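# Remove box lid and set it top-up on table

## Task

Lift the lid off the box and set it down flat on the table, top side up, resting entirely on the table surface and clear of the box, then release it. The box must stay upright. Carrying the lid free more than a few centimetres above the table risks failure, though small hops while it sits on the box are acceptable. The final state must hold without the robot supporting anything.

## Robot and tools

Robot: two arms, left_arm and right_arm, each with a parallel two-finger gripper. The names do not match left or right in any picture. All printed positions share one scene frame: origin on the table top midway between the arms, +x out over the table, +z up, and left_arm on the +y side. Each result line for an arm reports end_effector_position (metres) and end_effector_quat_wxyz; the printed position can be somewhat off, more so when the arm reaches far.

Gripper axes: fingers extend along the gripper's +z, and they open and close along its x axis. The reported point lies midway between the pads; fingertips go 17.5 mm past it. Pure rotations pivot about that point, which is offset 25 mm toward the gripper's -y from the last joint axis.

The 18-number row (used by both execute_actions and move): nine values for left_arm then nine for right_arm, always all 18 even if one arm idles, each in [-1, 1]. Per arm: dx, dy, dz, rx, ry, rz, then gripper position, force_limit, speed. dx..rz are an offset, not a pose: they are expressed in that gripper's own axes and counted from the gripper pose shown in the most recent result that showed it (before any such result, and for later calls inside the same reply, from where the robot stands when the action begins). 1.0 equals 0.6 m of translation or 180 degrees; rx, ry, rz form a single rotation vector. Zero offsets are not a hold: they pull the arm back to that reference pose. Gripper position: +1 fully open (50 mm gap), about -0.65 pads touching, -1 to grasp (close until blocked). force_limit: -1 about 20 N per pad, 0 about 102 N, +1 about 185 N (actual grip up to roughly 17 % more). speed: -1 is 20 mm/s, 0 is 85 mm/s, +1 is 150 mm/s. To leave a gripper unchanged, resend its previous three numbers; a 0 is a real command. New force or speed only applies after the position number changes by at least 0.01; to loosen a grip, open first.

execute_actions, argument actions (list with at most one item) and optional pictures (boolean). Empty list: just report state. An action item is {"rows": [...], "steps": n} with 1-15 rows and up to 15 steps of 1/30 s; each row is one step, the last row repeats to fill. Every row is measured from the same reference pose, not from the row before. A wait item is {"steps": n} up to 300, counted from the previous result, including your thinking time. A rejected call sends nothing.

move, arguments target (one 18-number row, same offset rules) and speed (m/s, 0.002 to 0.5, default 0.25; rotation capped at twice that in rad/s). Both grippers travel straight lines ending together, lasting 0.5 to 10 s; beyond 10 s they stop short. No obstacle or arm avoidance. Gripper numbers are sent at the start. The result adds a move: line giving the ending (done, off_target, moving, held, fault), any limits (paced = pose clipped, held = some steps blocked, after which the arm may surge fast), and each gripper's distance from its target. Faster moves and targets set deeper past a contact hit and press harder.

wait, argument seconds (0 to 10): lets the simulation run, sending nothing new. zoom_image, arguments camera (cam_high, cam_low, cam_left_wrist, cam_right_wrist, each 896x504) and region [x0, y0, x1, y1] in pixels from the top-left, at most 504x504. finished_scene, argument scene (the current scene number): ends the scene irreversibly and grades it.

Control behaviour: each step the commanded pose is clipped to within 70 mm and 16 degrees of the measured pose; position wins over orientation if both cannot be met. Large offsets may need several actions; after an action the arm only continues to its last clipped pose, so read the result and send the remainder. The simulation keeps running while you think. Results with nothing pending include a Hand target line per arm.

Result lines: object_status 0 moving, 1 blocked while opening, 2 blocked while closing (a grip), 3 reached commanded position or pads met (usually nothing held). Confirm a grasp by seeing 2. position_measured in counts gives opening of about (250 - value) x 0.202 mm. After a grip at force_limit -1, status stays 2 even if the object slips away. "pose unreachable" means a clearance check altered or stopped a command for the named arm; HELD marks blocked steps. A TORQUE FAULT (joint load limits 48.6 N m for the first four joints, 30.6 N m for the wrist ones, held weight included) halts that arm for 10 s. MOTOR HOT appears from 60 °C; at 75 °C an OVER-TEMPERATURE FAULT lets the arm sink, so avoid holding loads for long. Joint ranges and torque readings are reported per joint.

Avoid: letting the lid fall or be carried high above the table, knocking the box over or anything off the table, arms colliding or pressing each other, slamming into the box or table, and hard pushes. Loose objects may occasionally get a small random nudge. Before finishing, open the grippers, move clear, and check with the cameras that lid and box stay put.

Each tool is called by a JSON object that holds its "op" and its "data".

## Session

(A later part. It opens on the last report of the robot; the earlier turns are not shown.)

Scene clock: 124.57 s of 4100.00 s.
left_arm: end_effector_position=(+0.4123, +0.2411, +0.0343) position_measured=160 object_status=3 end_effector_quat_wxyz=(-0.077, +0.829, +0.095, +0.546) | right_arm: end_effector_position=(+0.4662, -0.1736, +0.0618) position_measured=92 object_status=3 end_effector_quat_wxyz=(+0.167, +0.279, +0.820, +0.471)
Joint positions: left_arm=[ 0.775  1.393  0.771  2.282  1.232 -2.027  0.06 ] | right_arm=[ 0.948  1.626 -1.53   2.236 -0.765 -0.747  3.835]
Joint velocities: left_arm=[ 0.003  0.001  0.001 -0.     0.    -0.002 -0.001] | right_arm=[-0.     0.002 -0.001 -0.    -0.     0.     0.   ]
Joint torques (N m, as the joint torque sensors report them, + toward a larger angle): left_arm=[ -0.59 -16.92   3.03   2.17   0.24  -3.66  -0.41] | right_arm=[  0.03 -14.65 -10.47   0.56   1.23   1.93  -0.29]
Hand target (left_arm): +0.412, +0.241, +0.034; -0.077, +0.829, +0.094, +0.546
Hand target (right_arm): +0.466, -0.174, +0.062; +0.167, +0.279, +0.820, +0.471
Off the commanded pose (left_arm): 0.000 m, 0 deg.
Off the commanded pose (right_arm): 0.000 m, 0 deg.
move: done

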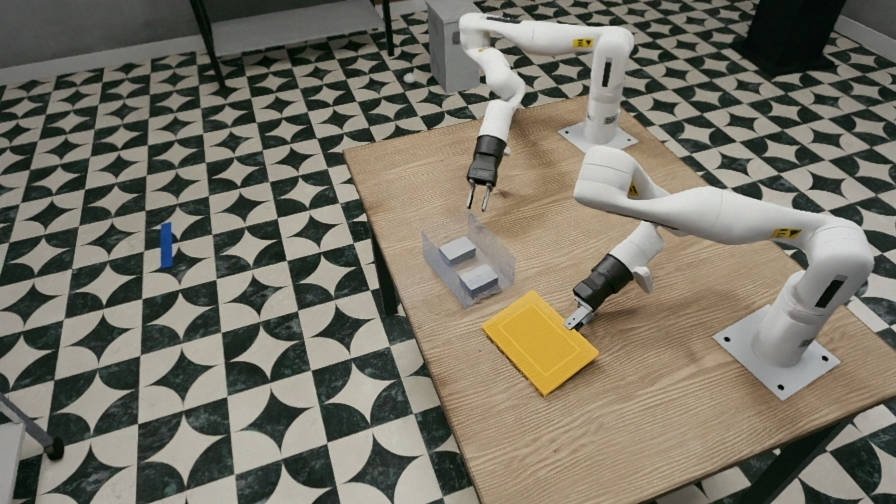

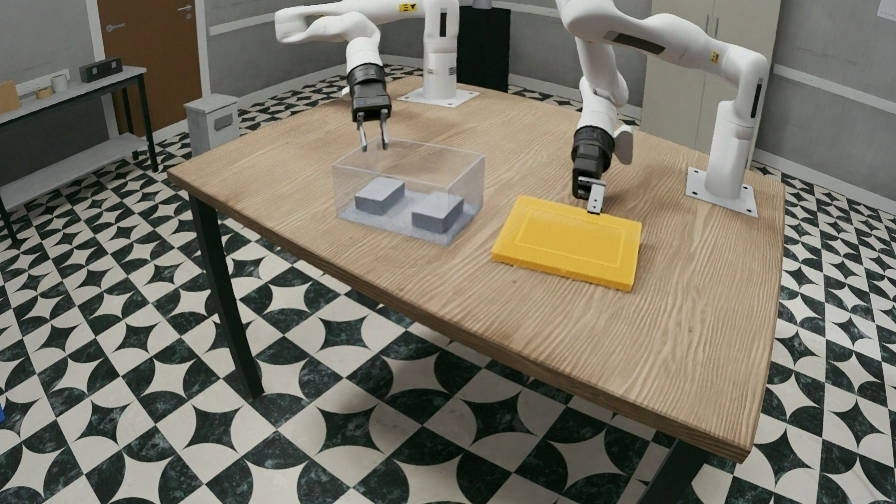

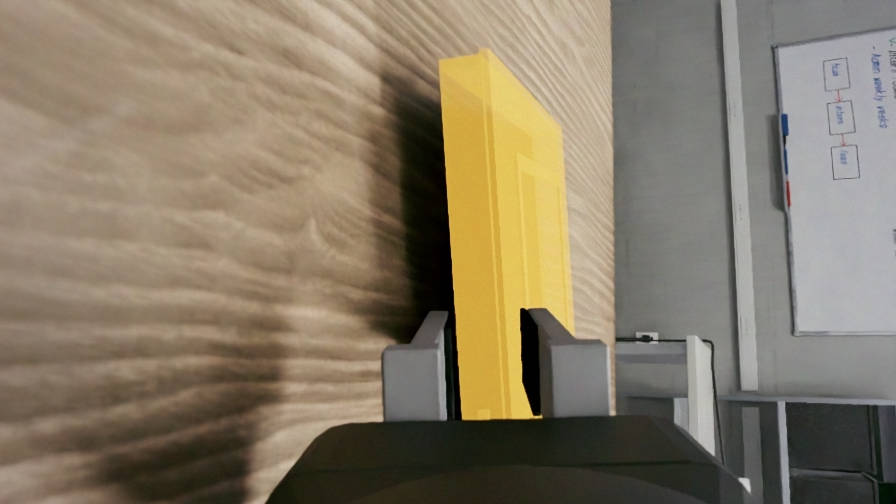

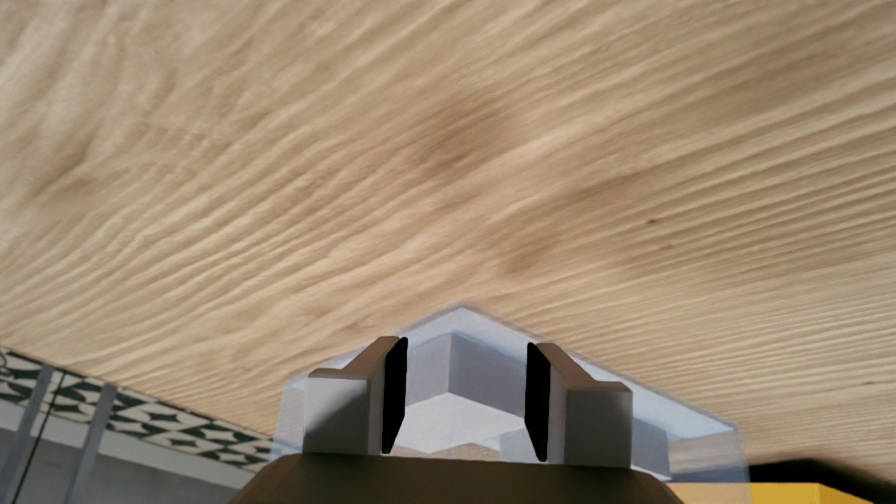

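{"op": "execute_actions", "data": {"actions": []}}

Scene clock: 127.53 s of 4100.00 s.
left_arm: end_effector_position=(+0.4122, +0.2409, +0.0342) position_measured=160 object_status=3 end_effector_quat_wxyz=(-0.077, +0.829, +0.094, +0.546) | right_arm: end_effector_position=(+0.4662, -0.1736, +0.0618) position_measured=92 object_status=3 end_effector_quat_wxyz=(+0.167, +0.279, +0.820, +0.471)
Joint positions: left_arm=[ 0.776  1.394  0.771  2.282  1.232 -2.027  0.06 ] | right_arm=[ 0.948  1.626 -1.53   2.236 -0.765 -0.747  3.835]
Joint velocities: left_arm=[-0.002 -0.002 -0.     0.     0.     0.    -0.001] | right_arm=[-0.     0.001 -0.001 -0.    -0.    -0.     0.001]
Joint torques (N m, as the joint torque sensors report them, + toward a larger angle): left_arm=[ -0.18 -16.96   2.79   1.94   0.22  -3.62  -0.48] | right_arm=[ -0.27 -14.8   -9.92   0.69   1.57   2.03   0.3 ]
Hand target (left_arm): +0.412, +0.241, +0.034; -0.077, +0.829, +0.094, +0.546
Hand target (right_arm): +0.466, -0.174, +0.062; +0.167, +0.279, +0.820, +0.471
Off the commanded pose (left_arm): 0.000 m, 0 deg.
Off the commanded pose (right_arm): 0.000 m, 0 deg.
Steps of this call (steps 1 to 89: nothing new was sent). Readings (end_effector_position | what the end effector reports):
1: left_arm (+0.4123, +0.2410, +0.0343) | right_arm (+0.4662, -0.1736, +0.0618) | left_arm position_measured=160 object_status=3 | right_arm position_measured=92 object_status=3
2: left_arm (+0.4123, +0.2410, +0.0343) | right_arm (+0.4662, -0.1736, +0.0618) | left_arm position_measured=160 object_status=3 | right_arm position_measured=92 object_status=3
4: left_arm (+0.4122, +0.2410, +0.0342) | right_arm (+0.4662, -0.1736, +0.0618) | left_arm position_measured=160 object_status=3 | right_arm position_measured=92 object_status=3
8: left_arm (+0.4122, +0.2409, +0.0342) | right_arm (+0.4662, -0.1736, +0.0618) | left_arm position_measured=160 object_status=3 | right_arm position_measured=92 object_status=3
89: the state above

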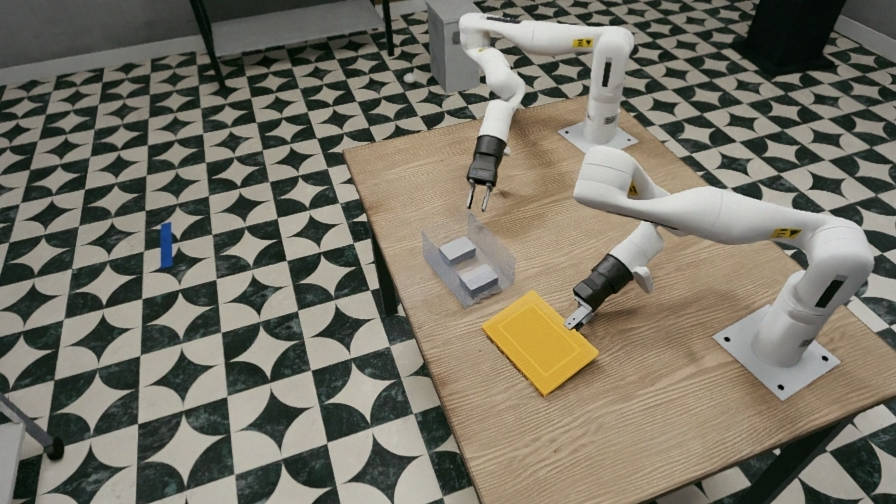

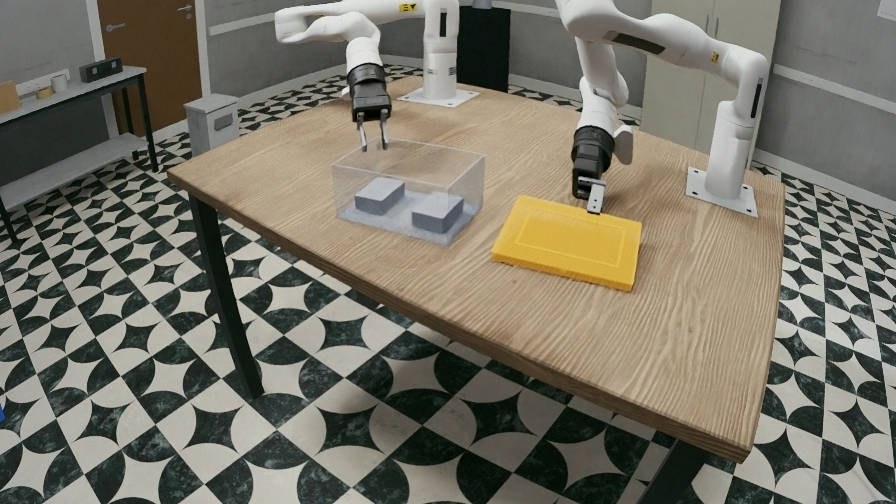

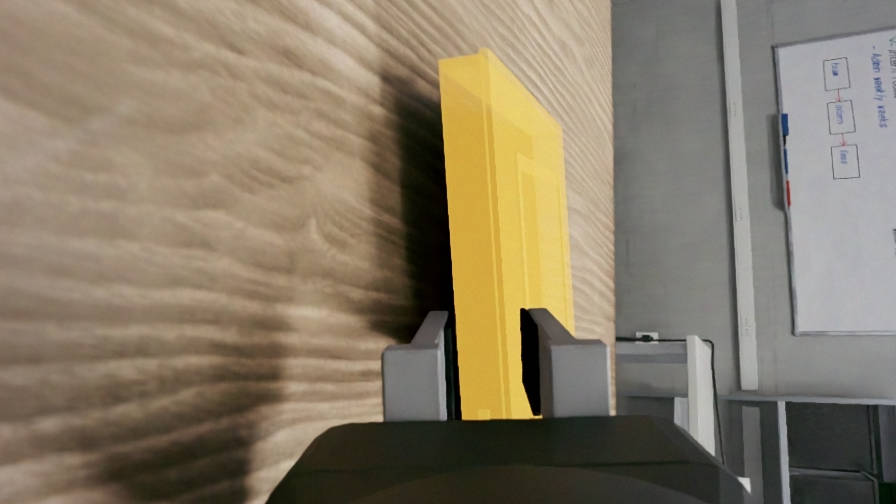

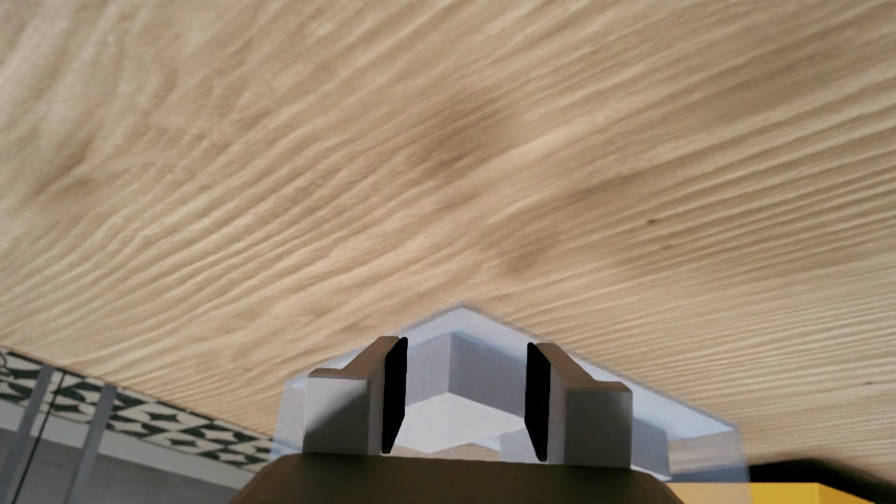

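{"op": "move", "data": {"target": [0.01,0,-0.01,0,-0.16,0,0.4,0.2,-0.8,0,0,0,0,0,0,0.4,0,0], "speed": 0.15}}

{"op": "move", "data": {"target": [-0.02,0,-0.03,0,0,0,0.4,0.2,-0.8,0,0,0,0,0,0,0.4,0,0], "speed": 0.1}}

Scene clock: 130.50 s of 4100.00 s.
left_arm: end_effector_position=(+0.4088, +0.2397, +0.0421) position_measured=92 object_status=3 end_effector_quat_wxyz=(-0.052, +0.938, +0.110, +0.324) | right_arm: end_effector_position=(+0.4662, -0.1736, +0.0618) position_measured=92 object_status=3 end_effector_quat_wxyz=(+0.167, +0.279, +0.820, +0.471)
Joint positions: left_arm=[ 0.342  1.131  1.161  2.288  1.361 -1.586 -0.467] | right_arm=[ 0.948  1.626 -1.53   2.236 -0.765 -0.747  3.835]
Joint velocities: left_arm=[-0.013 -0.004 -0.002 -0.001  0.002  0.001  0.   ] | right_arm=[ 0.001 -0.    -0.001 -0.     0.     0.    -0.   ]
Joint torques (N m, as the joint torque sensors report them, + toward a larger angle): left_arm=[  0.04 -15.62   5.03  -1.25  -1.14  -2.26  -0.47] | right_arm=[  0.34 -14.74 -10.01   0.85   1.63   2.21  -0.04]
Hand target (left_arm): +0.409, +0.240, +0.042; -0.052, +0.938, +0.110, +0.324
Hand target (right_arm): +0.466, -0.174, +0.062; +0.167, +0.279, +0.820, +0.471
Off the commanded pose (left_arm): 0.000 m, 0 deg.
Off the commanded pose (right_arm): 0.000 m, 0 deg.
move: done

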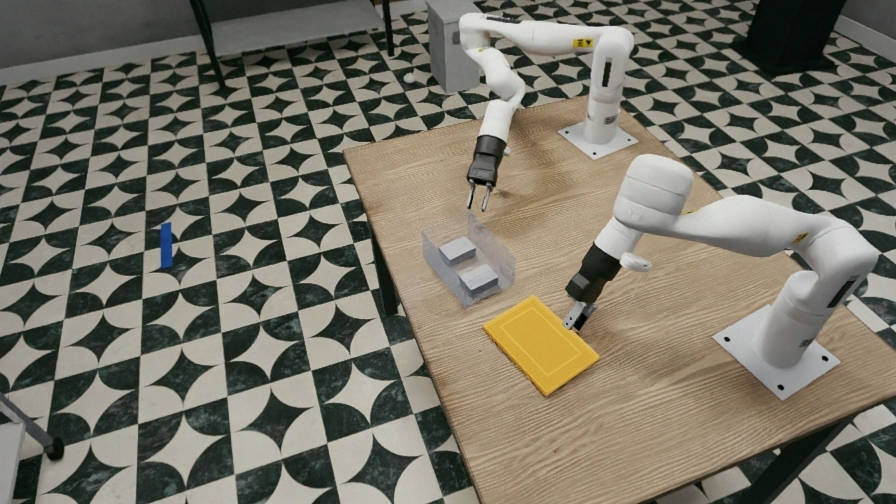

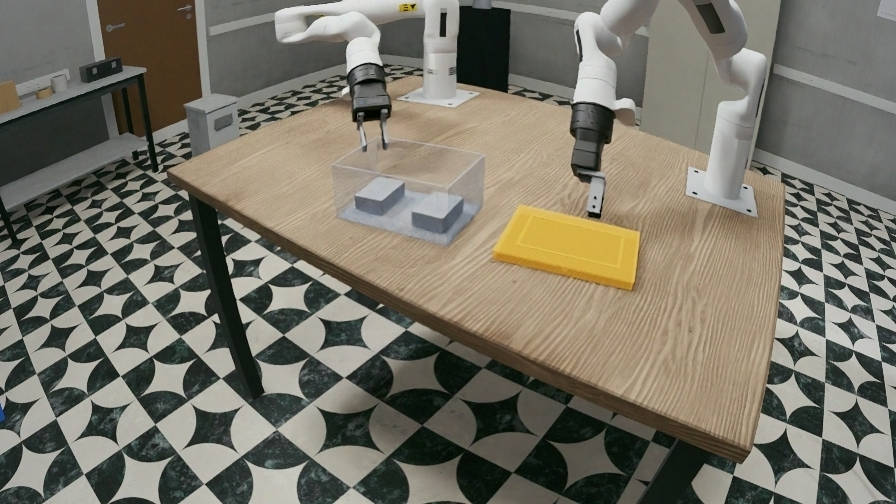

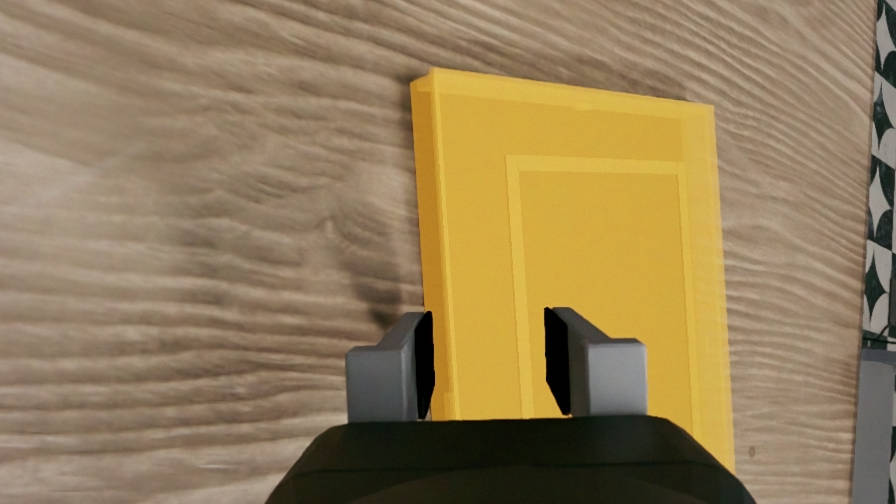

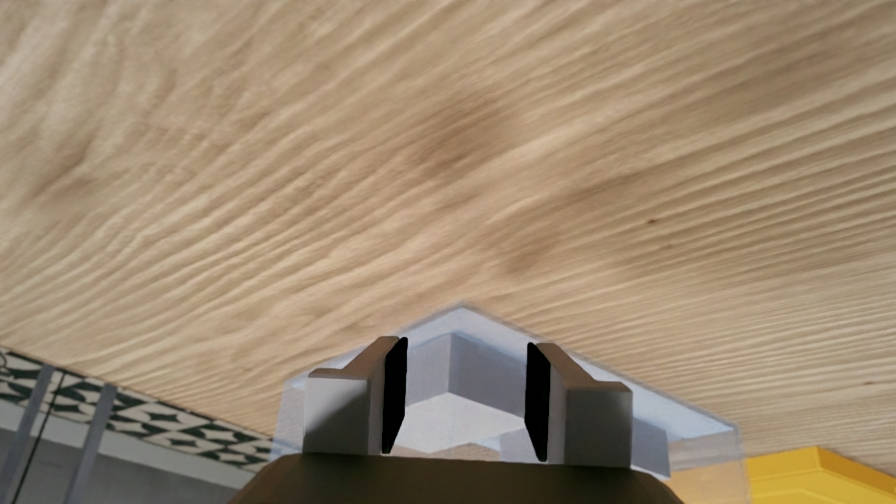

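Scene clock: 131.20 s of 4100.00 s.
left_arm: end_effector_position=(+0.3890, +0.2347, +0.0488) position_measured=92 object_status=3 end_effector_quat_wxyz=(-0.052, +0.938, +0.110, +0.323) | right_arm: end_effector_position=(+0.4662, -0.1736, +0.0618) position_measured=92 object_status=3 end_effector_quat_wxyz=(+0.167, +0.279, +0.820, +0.471)
Joint positions: left_arm=[ 0.391  1.116  1.181  2.307  1.413 -1.607 -0.416] | right_arm=[ 0.948  1.626 -1.53   2.236 -0.765 -0.747  3.835]
Joint velocities: left_arm=[ 0.005 -0.     0.001  0.     0.001 -0.002 -0.002] | right_arm=[ 0.001 -0.001 -0.     0.    -0.     0.     0.001]
Joint torques (N m, as the joint torque sensors report them, + toward a larger angle): left_arm=[ -0.18 -15.27   4.92  -1.1   -1.    -2.44  -0.49] | right_arm=[  0.04 -14.69  -9.95   0.81   1.42   2.03   0.04]
Hand target (left_arm): +0.389, +0.235, +0.049; -0.052, +0.938, +0.110, +0.324
Hand target (right_arm): +0.466, -0.174, +0.062; +0.167, +0.279, +0.820, +0.471
Off the commanded pose (left_arm): 0.000 m, 0 deg.
Off the commanded pose (right_arm): 0.000 m, 0 deg.
move: done

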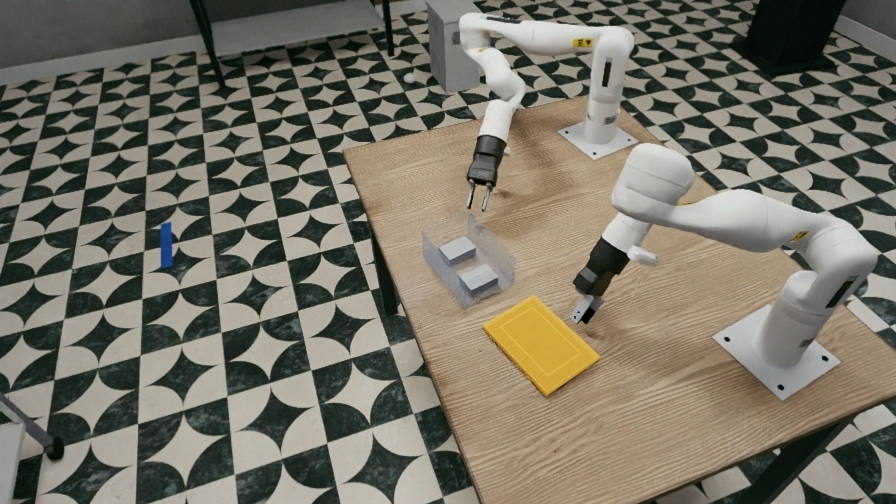

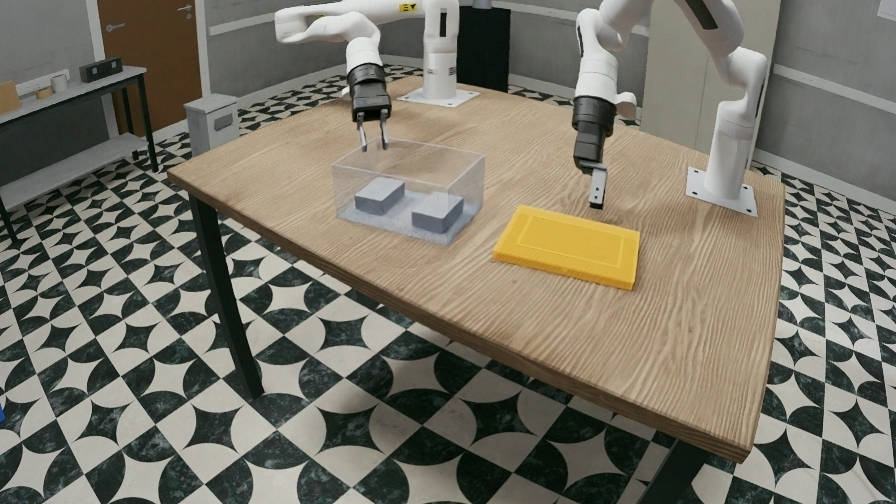

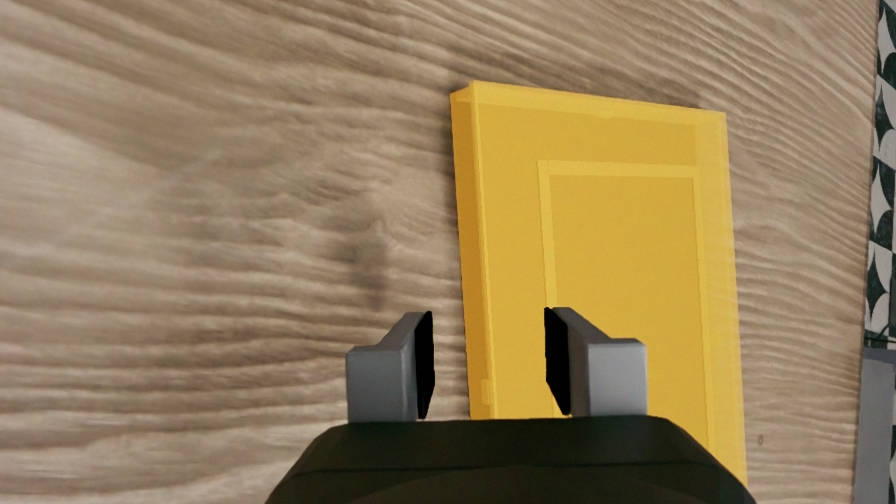

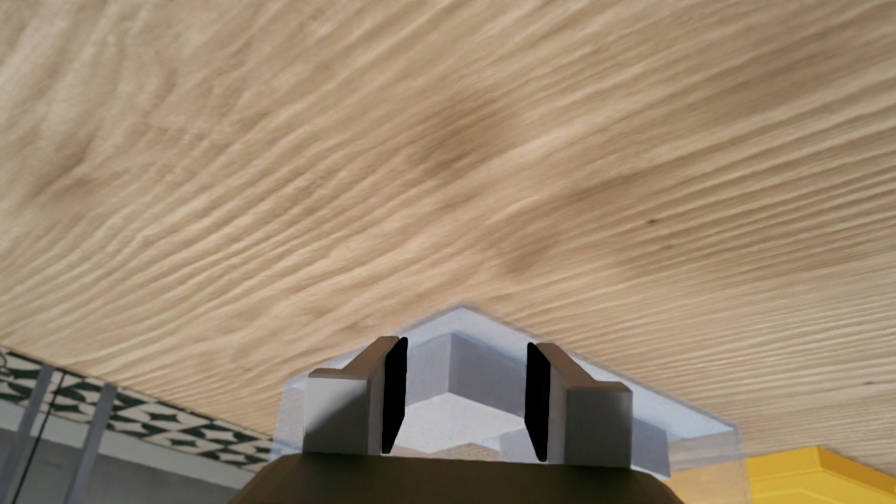

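{"op": "finished_scene", "data": {"scene": 1}}

The scene is finished: the task was done.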